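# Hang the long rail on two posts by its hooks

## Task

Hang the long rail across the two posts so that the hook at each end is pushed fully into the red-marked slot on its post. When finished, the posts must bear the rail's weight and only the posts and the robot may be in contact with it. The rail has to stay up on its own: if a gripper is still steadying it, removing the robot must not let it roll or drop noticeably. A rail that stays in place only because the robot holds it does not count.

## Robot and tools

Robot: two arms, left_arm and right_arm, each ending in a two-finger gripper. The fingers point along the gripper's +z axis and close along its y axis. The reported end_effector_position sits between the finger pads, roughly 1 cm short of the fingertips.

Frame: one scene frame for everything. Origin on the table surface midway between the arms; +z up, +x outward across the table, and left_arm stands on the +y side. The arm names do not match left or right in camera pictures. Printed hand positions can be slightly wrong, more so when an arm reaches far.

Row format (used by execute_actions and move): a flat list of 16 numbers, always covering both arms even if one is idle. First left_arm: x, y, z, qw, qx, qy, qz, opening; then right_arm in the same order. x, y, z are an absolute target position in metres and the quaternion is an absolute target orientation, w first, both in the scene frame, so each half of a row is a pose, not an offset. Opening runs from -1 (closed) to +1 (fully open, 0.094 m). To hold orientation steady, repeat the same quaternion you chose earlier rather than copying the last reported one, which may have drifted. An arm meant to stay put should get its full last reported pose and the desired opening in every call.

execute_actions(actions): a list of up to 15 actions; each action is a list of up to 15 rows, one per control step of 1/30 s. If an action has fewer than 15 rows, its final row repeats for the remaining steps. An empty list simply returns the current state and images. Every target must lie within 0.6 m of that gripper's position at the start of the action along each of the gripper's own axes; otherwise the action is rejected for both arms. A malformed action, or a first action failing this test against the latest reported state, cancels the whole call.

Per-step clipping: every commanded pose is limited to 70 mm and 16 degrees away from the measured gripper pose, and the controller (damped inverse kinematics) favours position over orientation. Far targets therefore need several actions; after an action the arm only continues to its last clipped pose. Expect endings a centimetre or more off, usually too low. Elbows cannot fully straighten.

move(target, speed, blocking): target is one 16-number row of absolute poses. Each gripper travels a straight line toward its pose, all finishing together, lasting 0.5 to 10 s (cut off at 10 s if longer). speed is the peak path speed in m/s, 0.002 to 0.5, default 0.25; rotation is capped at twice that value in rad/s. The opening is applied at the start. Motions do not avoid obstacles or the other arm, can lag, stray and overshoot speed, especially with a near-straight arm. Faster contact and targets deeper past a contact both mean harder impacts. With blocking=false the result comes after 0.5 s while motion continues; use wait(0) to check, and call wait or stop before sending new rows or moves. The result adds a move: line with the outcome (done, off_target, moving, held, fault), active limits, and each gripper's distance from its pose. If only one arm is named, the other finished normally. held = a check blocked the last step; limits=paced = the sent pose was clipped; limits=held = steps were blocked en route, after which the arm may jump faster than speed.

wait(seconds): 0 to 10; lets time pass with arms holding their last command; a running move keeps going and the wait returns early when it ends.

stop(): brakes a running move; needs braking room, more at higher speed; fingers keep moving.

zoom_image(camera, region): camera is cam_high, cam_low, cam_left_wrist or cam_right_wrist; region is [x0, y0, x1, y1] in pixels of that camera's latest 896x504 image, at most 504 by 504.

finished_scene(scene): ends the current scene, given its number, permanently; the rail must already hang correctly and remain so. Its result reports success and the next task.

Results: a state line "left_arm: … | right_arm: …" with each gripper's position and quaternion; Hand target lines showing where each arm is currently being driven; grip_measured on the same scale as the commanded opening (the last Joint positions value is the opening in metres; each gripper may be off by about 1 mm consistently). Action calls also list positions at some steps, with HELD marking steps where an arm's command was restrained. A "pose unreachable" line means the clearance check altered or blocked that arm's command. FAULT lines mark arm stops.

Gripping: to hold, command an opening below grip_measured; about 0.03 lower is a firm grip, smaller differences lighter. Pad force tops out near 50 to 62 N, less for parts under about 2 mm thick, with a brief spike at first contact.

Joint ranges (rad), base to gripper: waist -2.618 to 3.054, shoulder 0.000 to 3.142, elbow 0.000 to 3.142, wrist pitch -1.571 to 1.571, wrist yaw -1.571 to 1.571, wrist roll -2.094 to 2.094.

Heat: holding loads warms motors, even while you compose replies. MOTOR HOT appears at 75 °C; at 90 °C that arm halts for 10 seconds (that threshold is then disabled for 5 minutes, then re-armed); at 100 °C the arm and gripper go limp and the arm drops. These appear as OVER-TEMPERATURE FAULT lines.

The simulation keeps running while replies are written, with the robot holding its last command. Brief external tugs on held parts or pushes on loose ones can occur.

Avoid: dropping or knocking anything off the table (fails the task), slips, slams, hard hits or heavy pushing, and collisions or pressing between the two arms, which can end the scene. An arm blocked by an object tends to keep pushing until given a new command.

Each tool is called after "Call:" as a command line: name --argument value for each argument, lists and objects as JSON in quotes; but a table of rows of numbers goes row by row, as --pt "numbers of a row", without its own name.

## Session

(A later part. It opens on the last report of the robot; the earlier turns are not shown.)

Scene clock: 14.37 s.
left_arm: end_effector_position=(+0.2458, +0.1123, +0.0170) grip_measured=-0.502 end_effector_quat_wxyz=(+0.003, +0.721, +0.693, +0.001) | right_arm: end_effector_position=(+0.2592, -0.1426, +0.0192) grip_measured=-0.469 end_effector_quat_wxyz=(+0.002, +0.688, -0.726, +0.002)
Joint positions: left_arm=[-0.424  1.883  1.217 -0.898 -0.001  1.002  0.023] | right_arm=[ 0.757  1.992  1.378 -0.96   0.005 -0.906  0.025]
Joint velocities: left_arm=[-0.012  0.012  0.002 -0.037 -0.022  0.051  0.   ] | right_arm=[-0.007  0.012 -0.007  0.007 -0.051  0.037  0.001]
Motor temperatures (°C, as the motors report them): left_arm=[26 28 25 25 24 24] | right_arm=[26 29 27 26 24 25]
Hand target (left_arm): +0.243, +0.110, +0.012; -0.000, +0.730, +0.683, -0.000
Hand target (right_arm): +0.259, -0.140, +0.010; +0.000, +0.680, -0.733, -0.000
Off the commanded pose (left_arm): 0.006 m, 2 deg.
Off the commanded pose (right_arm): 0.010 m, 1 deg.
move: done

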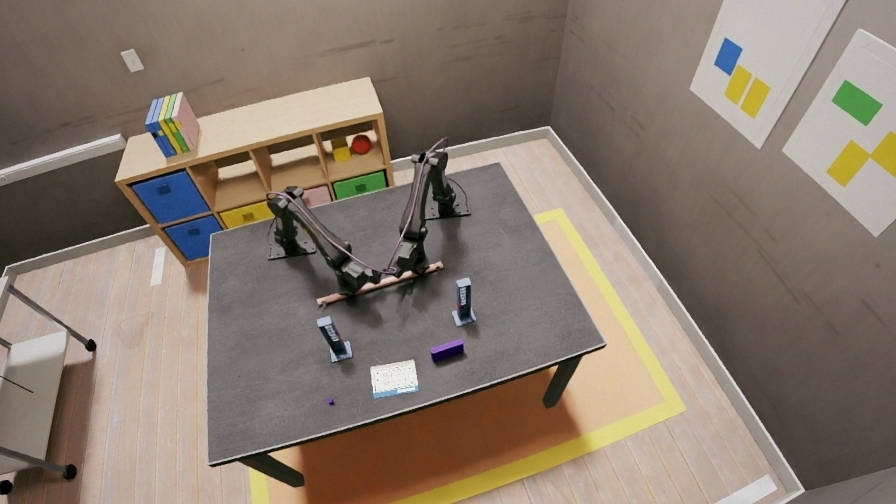

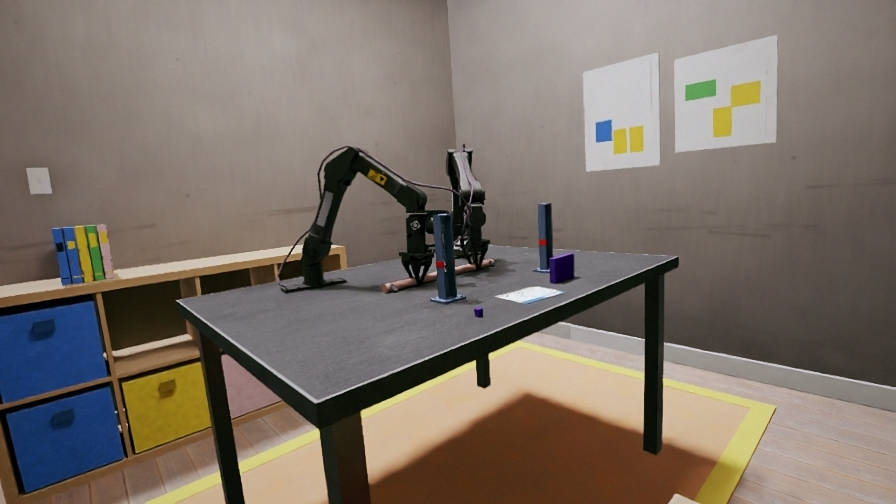

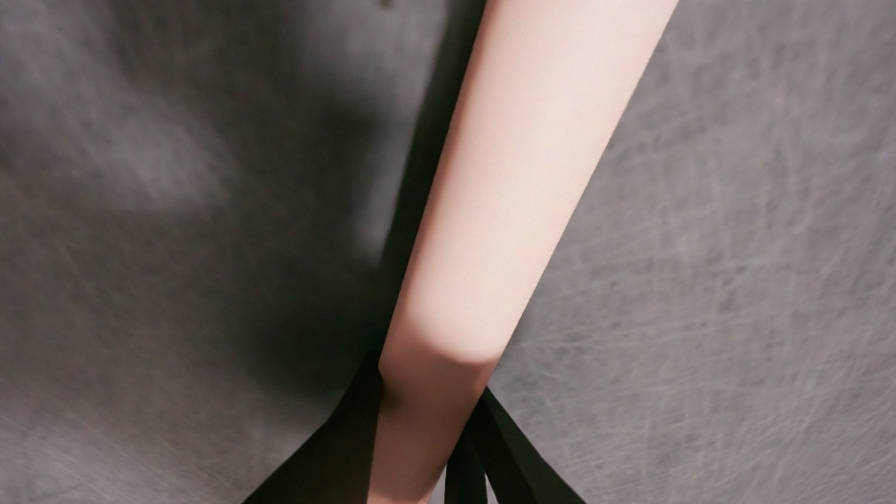

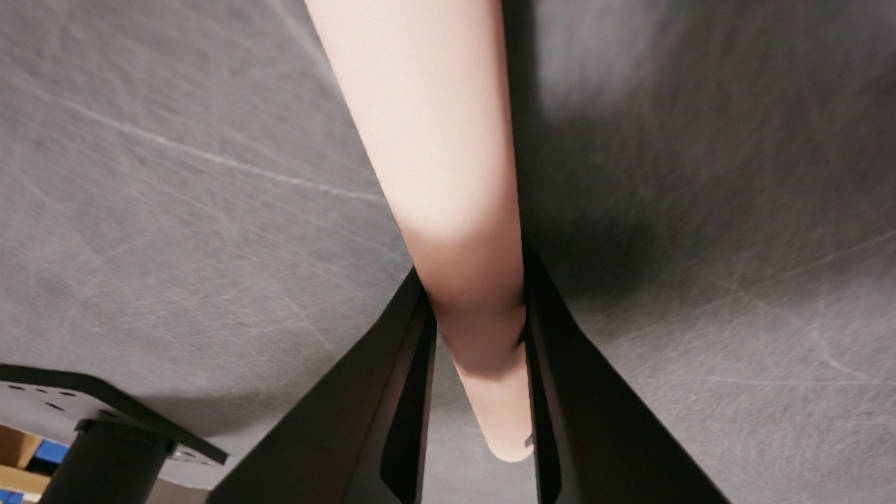

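Call:
move --target '[0.25,0.112,0.10,0,0.72,0.694,0,-0.56,0.263,-0.142,0.10,0,0.69,-0.724,0,-0.56]' --speed 0.12

Call:
move --target '[0.35,0.13,0.10,0.237,0.677,0.652,0.246,-0.56,0.36,-0.124,0.10,-0.248,0.649,-0.68,0.236,-0.56]' --speed 0.15

Call:
zoom_image --camera "cam_low" --region '[370, 200, 570, 310]'

Call:
zoom_image --camera "cam_high" --region '[300, 240, 500, 370]'

Scene clock: 15.93 s.
left_arm: end_effector_position=(+0.2463, +0.1133, +0.0826) grip_measured=-0.502 end_effector_quat_wxyz=(-0.017, +0.721, +0.693, +0.000) | right_arm: end_effector_position=(+0.2571, -0.1438, +0.0834) grip_measured=-0.470 end_effector_quat_wxyz=(+0.017, +0.690, -0.724, -0.001)
Joint positions: left_arm=[-0.424  1.845  1.438 -1.196 -0.007  1.001  0.023] | right_arm=[ 0.757  1.951  1.583 -1.237  0.003 -0.912  0.025]
Joint velocities: left_arm=[-0.007  0.007  0.007 -0.022  0.007  0.066 -0.001] | right_arm=[-0.012 -0.012 -0.002 -0.007 -0.125 -0.051 -0.   ]
Motor temperatures (°C, as the motors report them): left_arm=[26 28 25 25 24 24] | right_arm=[26 29 27 26 24 25]
Hand target (left_arm): +0.249, +0.112, +0.100; +0.000, +0.720, +0.694, +0.000
Hand target (right_arm): +0.261, -0.143, +0.100; -0.000, +0.690, -0.724, +0.000
Off the commanded pose (left_arm): 0.018 m, 2 deg.
Off the commanded pose (right_arm): 0.018 m, 2 deg.
move: off_target (left_arm, right_arm)

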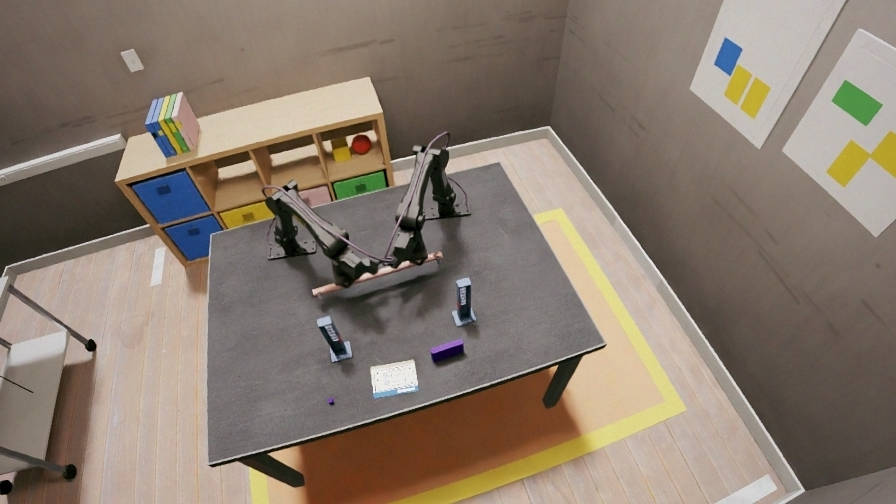

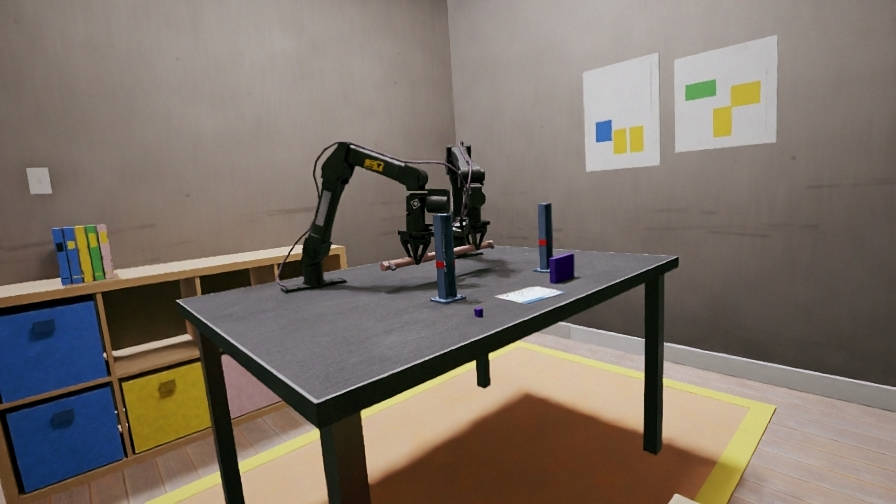

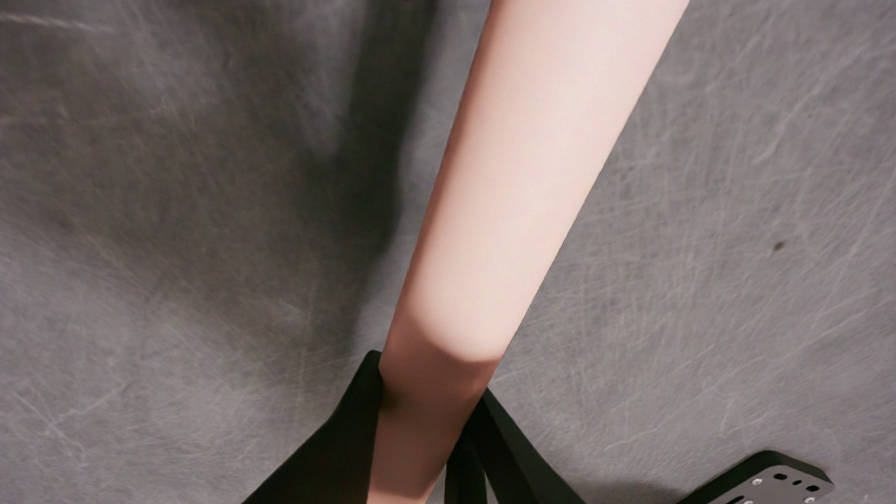

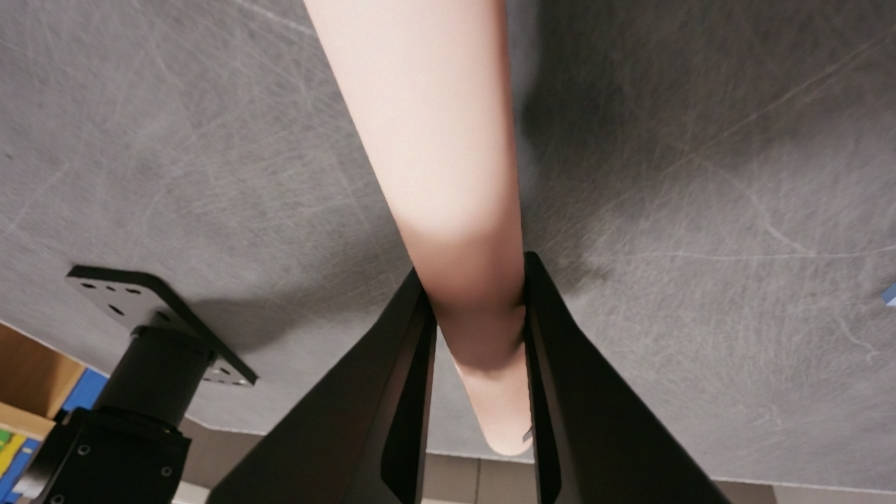

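Scene clock: 18.93 s.
left_arm: end_effector_position=(+0.3404, +0.1305, +0.0814) grip_measured=-0.502 end_effector_quat_wxyz=(+0.207, +0.686, +0.659, +0.230) | right_arm: end_effector_position=(+0.3539, -0.1253, +0.0855) grip_measured=-0.473 end_effector_quat_wxyz=(-0.225, +0.651, -0.692, +0.214)
Joint positions: left_arm=[-0.404  1.67   1.042 -0.409 -0.351  1.119  0.023] | right_arm=[ 0.811  1.843  1.269 -0.477  0.375 -0.945  0.025]
Joint velocities: left_arm=[-0.022  0.002  0.002  0.051  0.022 -0.037  0.   ] | right_arm=[ 0.012  0.002 -0.002 -0.037 -0.007  0.066  0.001]
Motor temperatures (°C, as the motors report them): left_arm=[26 29 25 25 24 24] | right_arm=[26 31 27 26 24 25]
Hand target (left_arm): +0.350, +0.131, +0.101; +0.233, +0.680, +0.649, +0.251
Hand target (right_arm): +0.359, -0.124, +0.104; -0.248, +0.649, -0.680, +0.233
Off the commanded pose (left_arm): 0.021 m, 4 deg.
Off the commanded pose (right_arm): 0.016 m, 4 deg.
move: off_target (left_arm, right_arm)

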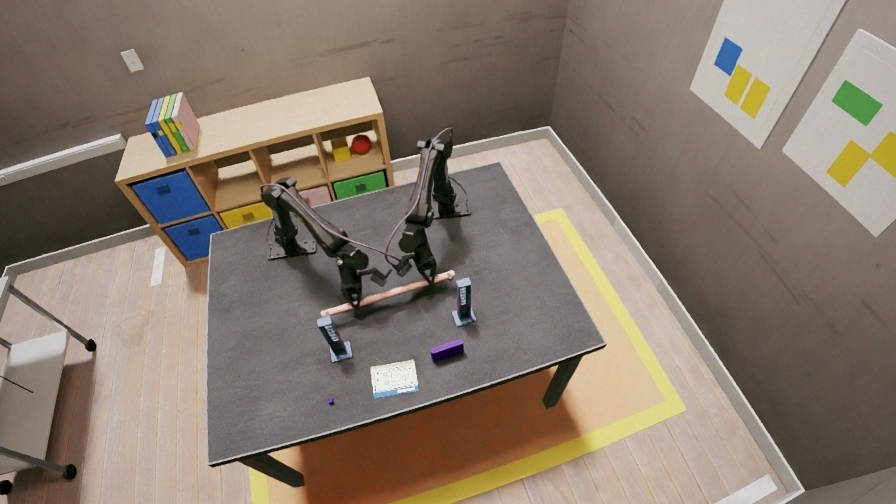

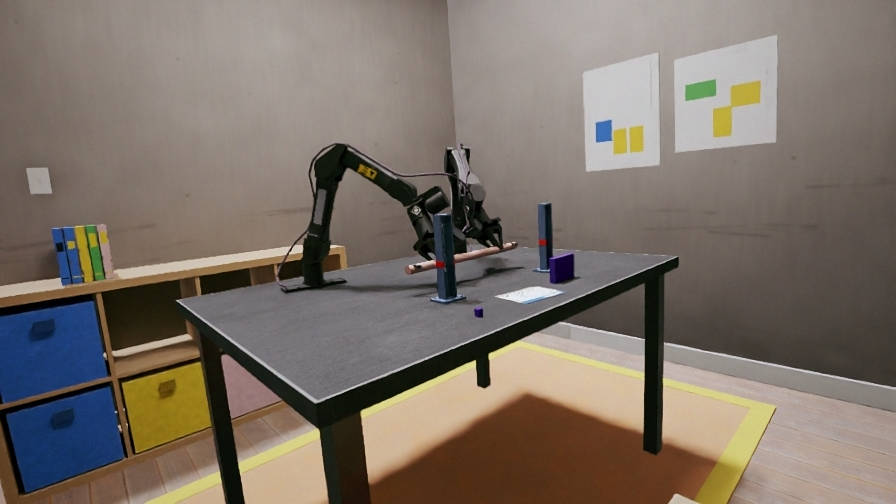

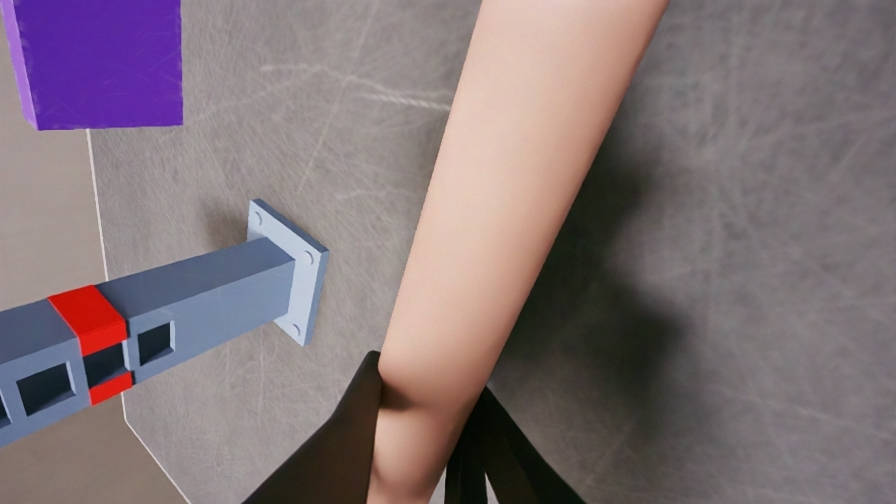

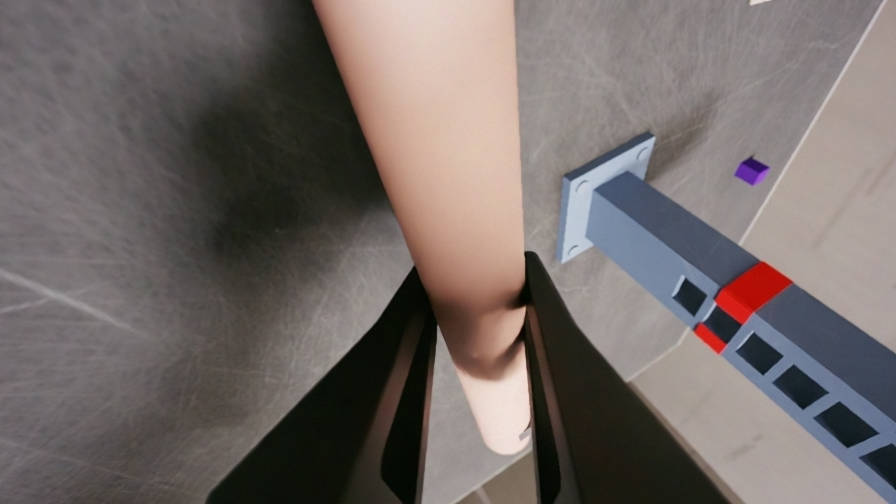

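Region (370, 200, 570, 310) of cam_low's 896x504 image, scaled by 2.520, with more detail than that image has; it fills the top 277 rows of this view, and the rest is white.

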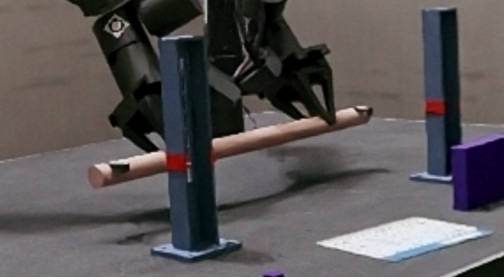

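Region (300, 240, 500, 370) of cam_high's 896x504 image, scaled by 2.520, with more detail than that image has; it fills the top 328 rows of this view, and the rest is white.

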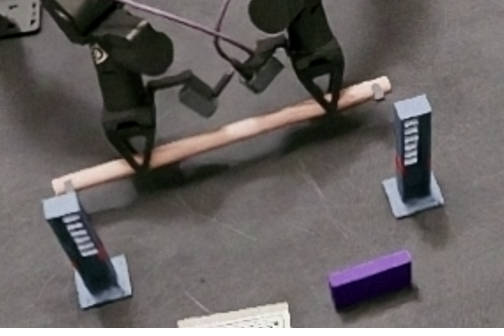

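Call:
move --target '[0.415,0.14,0.112,0.267,0.651,0.66,0.263,-0.56,0.415,-0.115,0.11,-0.265,0.655,-0.655,0.265,-0.56]' --speed 0.08

Call:
zoom_image --camera "cam_low" --region '[400, 200, 570, 310]'

Call:
zoom_image --camera "cam_high" --region '[300, 260, 500, 370]'

Scene clock: 20.67 s.
left_arm: end_effector_position=(+0.3914, +0.1433, +0.0880) grip_measured=-0.502 end_effector_quat_wxyz=(+0.228, +0.673, +0.659, +0.245) | right_arm: end_effector_position=(+0.4034, -0.1140, +0.0981) grip_measured=-0.479 end_effector_quat_wxyz=(-0.259, +0.654, -0.668, +0.242)
Joint positions: left_arm=[-0.301  1.766  1.144 -0.331 -0.315  1.206  0.023] | right_arm=[ 0.77   1.945  1.398 -0.395  0.385 -1.051  0.024]
Joint velocities: left_arm=[-0.007  0.002  0.027 -0.007  0.007  0.007  0.   ] | right_arm=[ 0.007  0.012  0.007  0.007 -0.007 -0.081  0.   ]
Motor temperatures (°C, as the motors report them): left_arm=[26 29 25 25 24 24] | right_arm=[26 31 28 26 24 25]
Hand target (left_arm): +0.413, +0.142, +0.114; +0.267, +0.652, +0.659, +0.266
Hand target (right_arm): +0.414, -0.116, +0.112; -0.265, +0.655, -0.655, +0.266
Off the commanded pose (left_arm): 0.034 m, 6 deg.
Off the commanded pose (right_arm): 0.017 m, 3 deg.
move: off_target (left_arm, right_arm)

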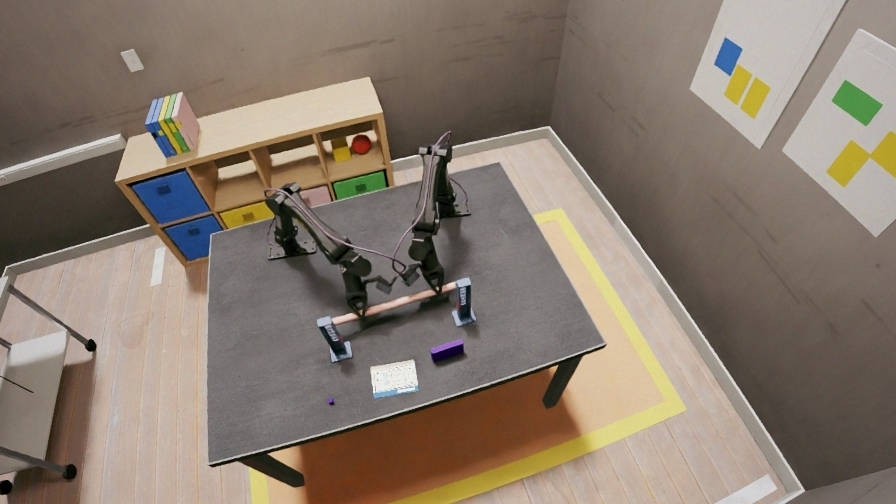

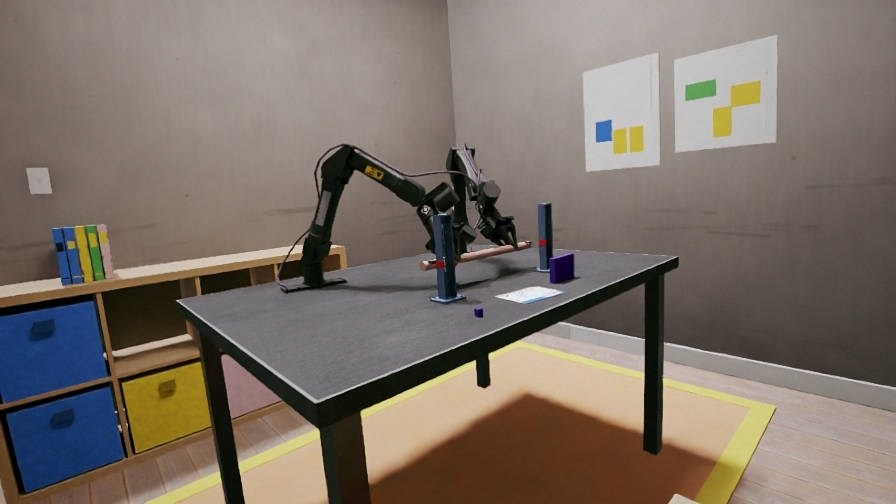

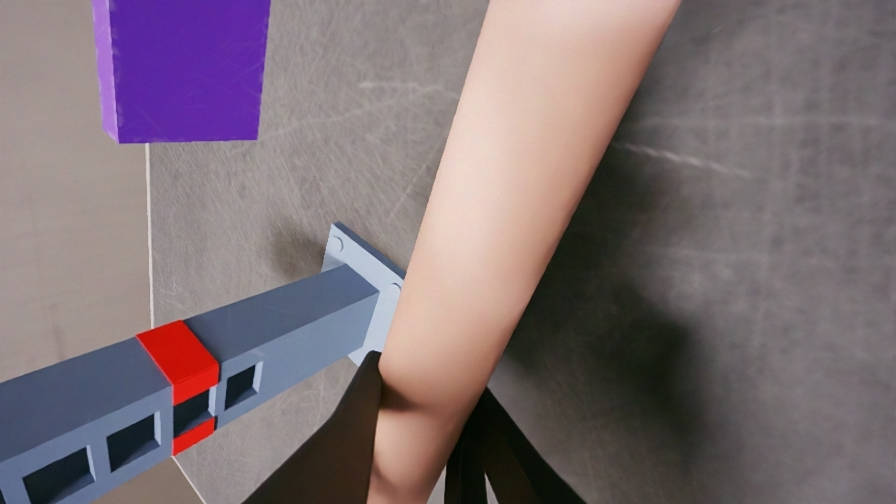

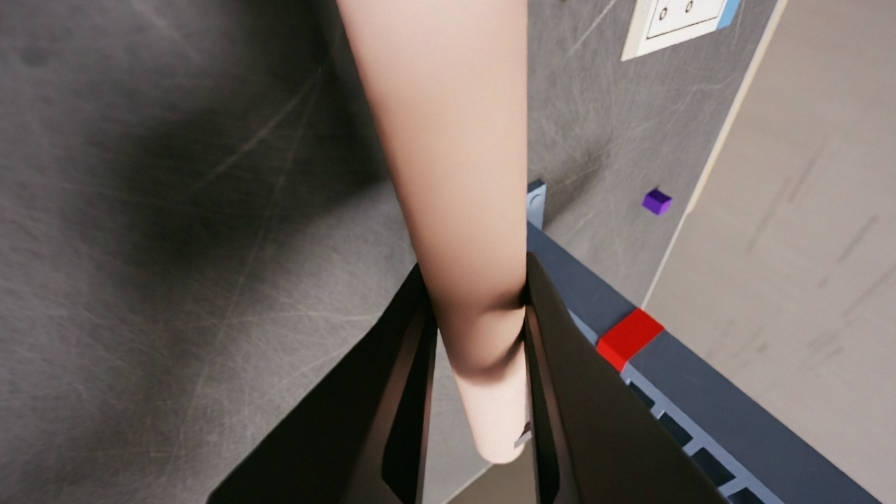

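Region (400, 200, 570, 310) of cam_low's 896x504 image, scaled by 2.965, with more detail than that image has; it fills the top 326 rows of this view, and the rest is white.

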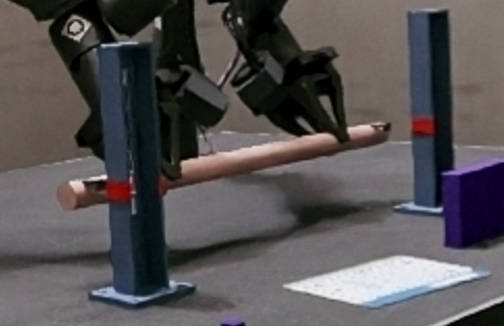

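Region (300, 260, 500, 370) of cam_high's 896x504 image, scaled by 2.520, with more detail than that image has; it fills the top 277 rows of this view, and the rest is white.

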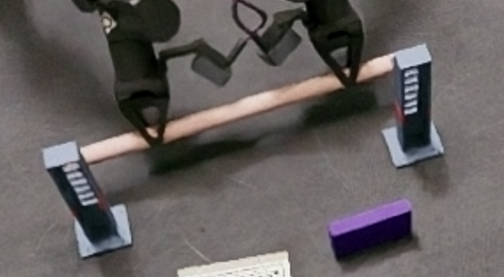

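Call:
move --target '[0.445,0.14,0.122,0.267,0.651,0.66,0.263,-0.56,0.425,-0.115,0.11,-0.265,0.655,-0.655,0.265,-0.56]' --speed 0.04

Call:
zoom_image --camera "cam_low" --region '[500, 220, 570, 265]'

Call:
zoom_image --camera "cam_low" --region '[410, 240, 480, 285]'

Scene clock: 22.87 s.
left_arm: end_effector_position=(+0.4203, +0.1397, +0.0946) grip_measured=-0.502 end_effector_quat_wxyz=(+0.226, +0.685, +0.648, +0.245) | right_arm: end_effector_position=(+0.4189, -0.1178, +0.1008) grip_measured=-0.482 end_effector_quat_wxyz=(-0.263, +0.644, -0.674, +0.249)
Joint positions: left_arm=[-0.269  1.853  1.283 -0.377 -0.287  1.265  0.023] | right_arm=[ 0.748  1.976  1.442 -0.388  0.391 -1.055  0.024]
Joint velocities: left_arm=[-0.022 -0.002  0.007 -0.037 -0.007 -0.022  0.   ] | right_arm=[-0.017  0.007 -0.027 -0.007  0.007 -0.081  0.001]
Motor temperatures (°C, as the motors report them): left_arm=[26 29 26 26 24 24] | right_arm=[26 31 28 26 24 25]
Hand target (left_arm): +0.443, +0.142, +0.124; +0.267, +0.651, +0.659, +0.264
Hand target (right_arm): +0.424, -0.115, +0.111; -0.266, +0.655, -0.656, +0.265
Off the commanded pose (left_arm): 0.037 m, 7 deg.
Off the commanded pose (right_arm): 0.011 m, 3 deg.
move: off_target (left_arm, right_arm)

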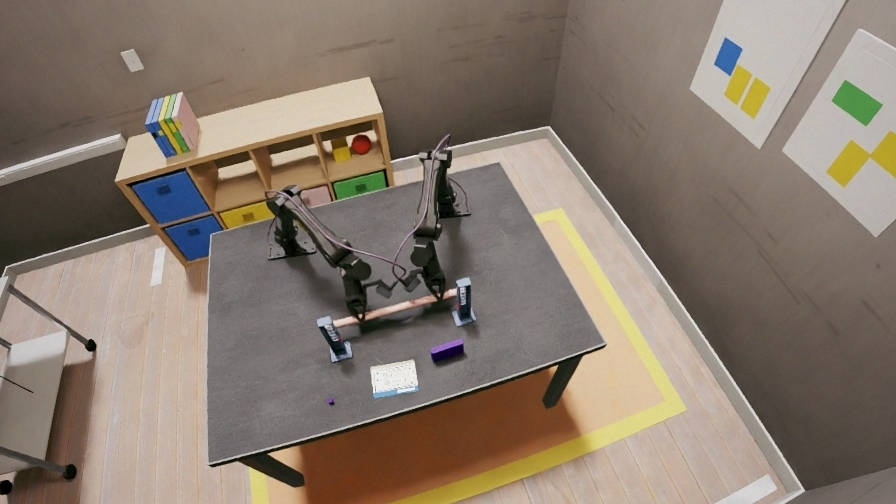

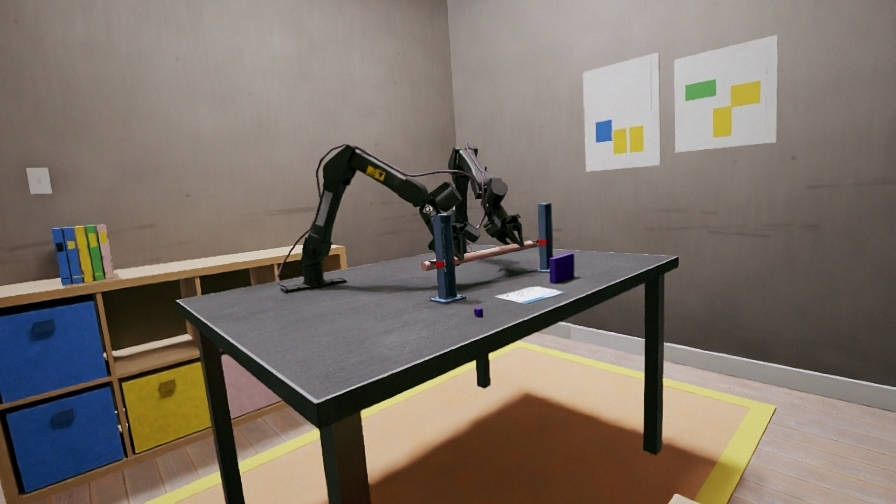

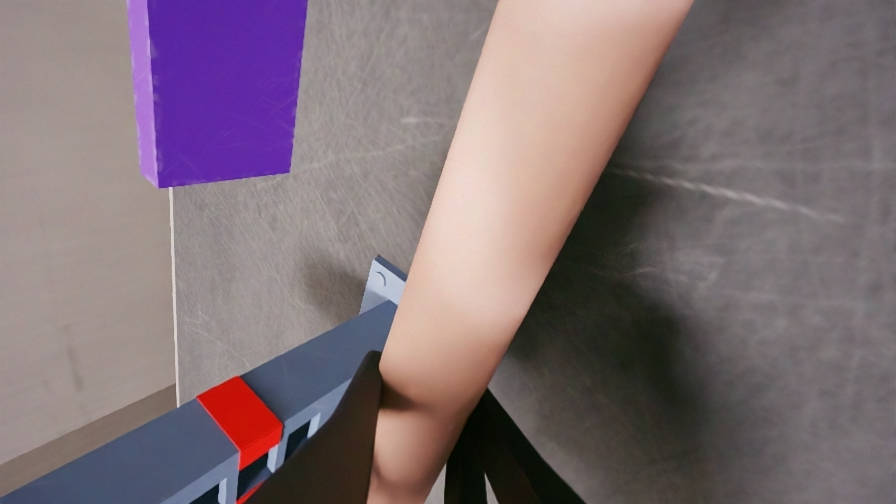

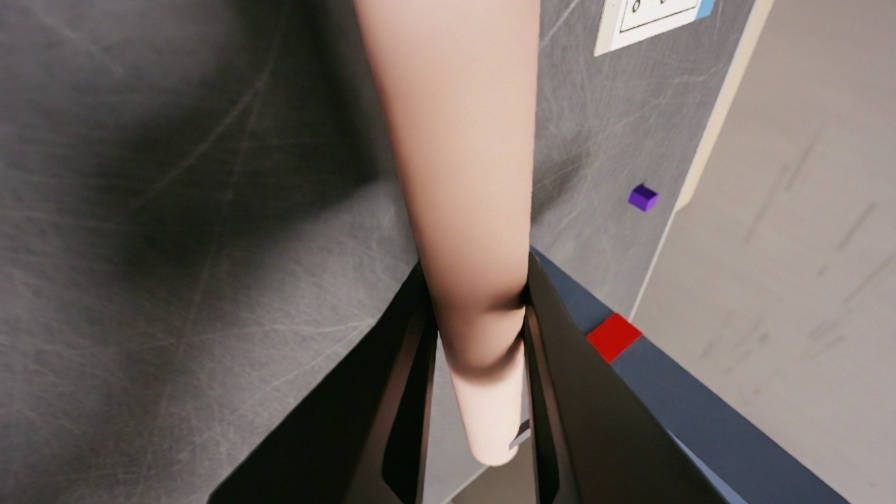

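Region (500, 220, 570, 265) of cam_low's 896x504 image, scaled by 7.200, with more detail than that image has; it fills the top 324 rows of this view, and the rest is white.

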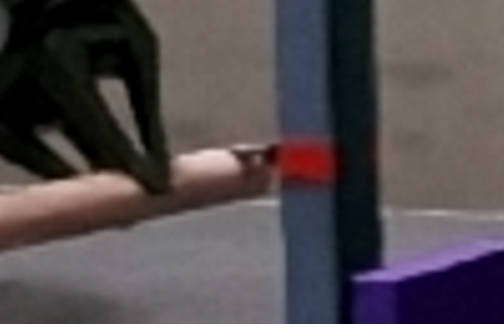

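Region (410, 240, 480, 285) of cam_low's 896x504 image, scaled by 7.200, with more detail than that image has; it fills the top 324 rows of this view, and the rest is white.

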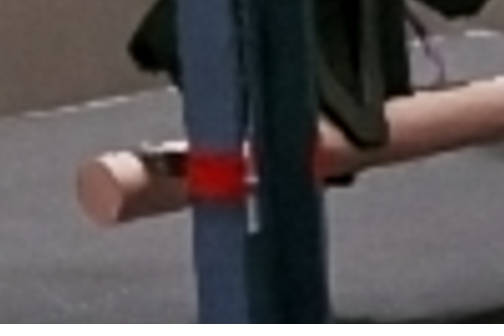

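Call:
move --target '[0.458,0.14,0.119,0.267,0.651,0.66,0.263,-0.56,0.44,-0.115,0.104,-0.265,0.655,-0.655,0.265,-0.56]' --speed 0.02

Call:
zoom_image --camera "cam_low" --region '[500, 220, 570, 265]'

Call:
zoom_image --camera "cam_low" --region '[410, 240, 480, 285]'

Call:
zoom_image --camera "cam_high" --region '[310, 270, 490, 360]'

Scene clock: 26.23 s.
left_arm: end_effector_position=(+0.4304, +0.1408, +0.0889) grip_measured=-0.502 end_effector_quat_wxyz=(+0.219, +0.686, +0.650, +0.241) | right_arm: end_effector_position=(+0.4322, -0.1168, +0.0933) grip_measured=-0.482 end_effector_quat_wxyz=(-0.261, +0.647, -0.673, +0.246)
Joint positions: left_arm=[-0.255  1.9    1.33  -0.39  -0.277  1.272  0.023] | right_arm=[ 0.729  2.028  1.491 -0.386  0.372 -1.073  0.024]
Joint velocities: left_arm=[-0.007 -0.007 -0.002  0.007  0.007 -0.051 -0.   ] | right_arm=[ 0.027 -0.002 -0.007  0.051  0.037 -0.037  0.   ]
Motor temperatures (°C, as the motors report them): left_arm=[26 30 26 26 24 24] | right_arm=[26 32 28 27 24 25]
Hand target (left_arm): +0.455, +0.142, +0.121; +0.267, +0.652, +0.659, +0.264
Hand target (right_arm): +0.440, -0.115, +0.105; -0.265, +0.655, -0.656, +0.265
Off the commanded pose (left_arm): 0.041 m, 7 deg.
Off the commanded pose (right_arm): 0.013 m, 3 deg.
move: off_target (left_arm, right_arm)

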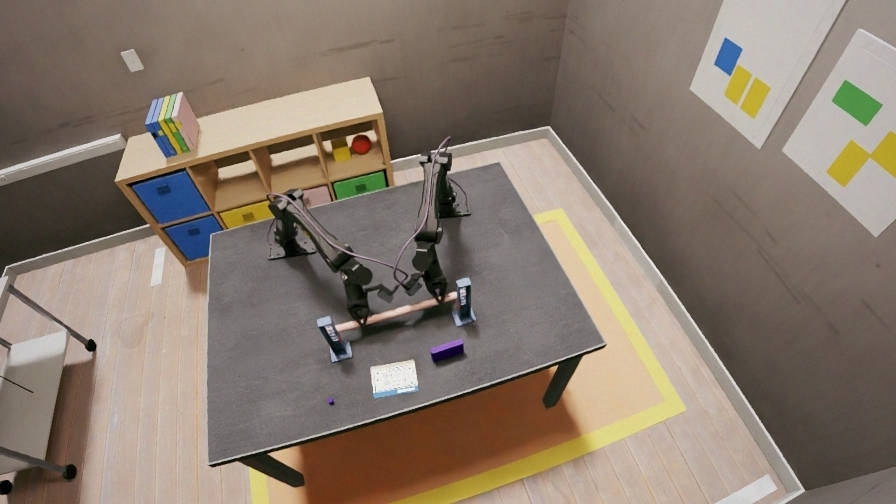

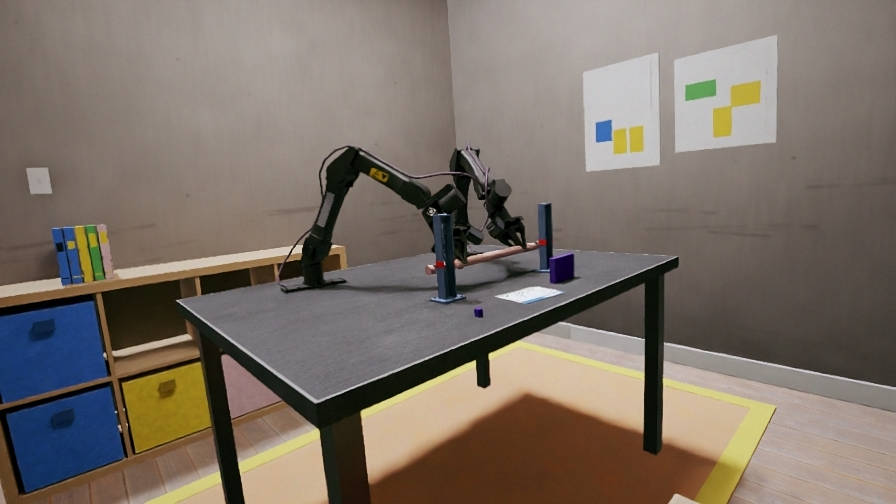

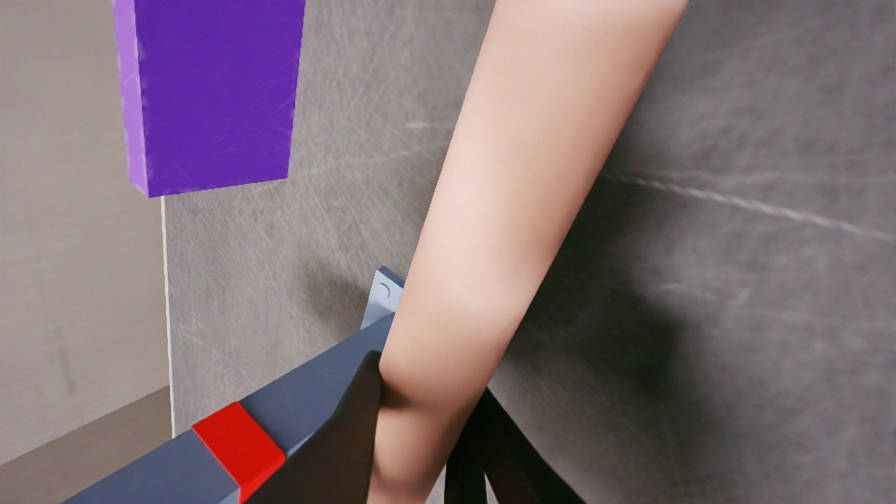

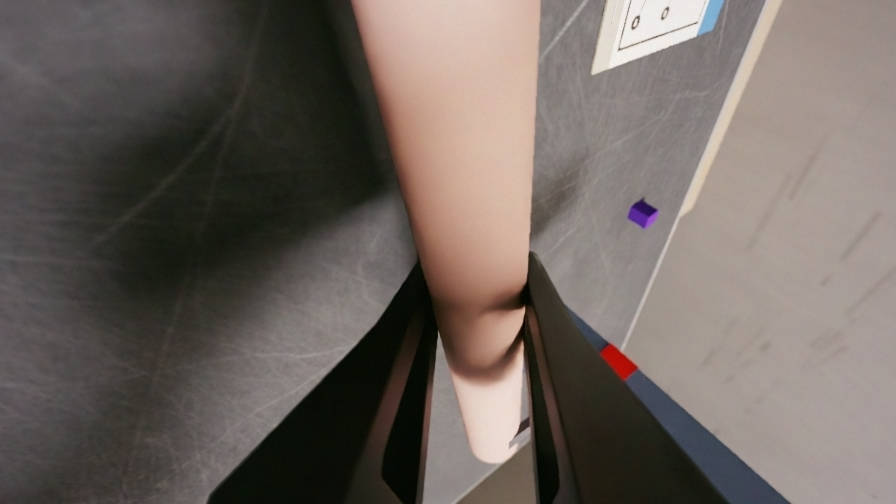

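Region (500, 220, 570, 265) of cam_low's 896x504 image, scaled by 7.200, with more detail than that image has; it fills the top 324 rows of this view, and the rest is white.

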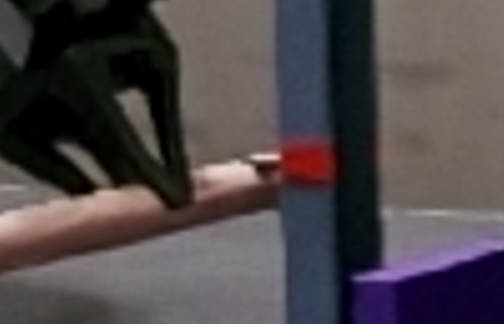

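Region (410, 240, 480, 285) of cam_low's 896x504 image, scaled by 7.200, with more detail than that image has; it fills the top 324 rows of this view, and the rest is white.

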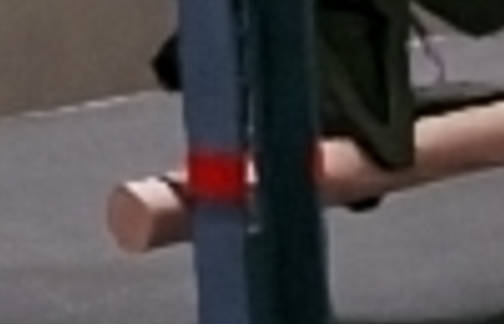

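Region (310, 270, 490, 360) of cam_high's 896x504 image, scaled by 2.800, with more detail than that image has.

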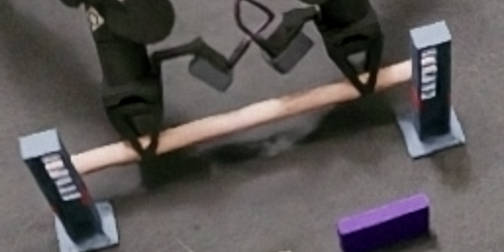

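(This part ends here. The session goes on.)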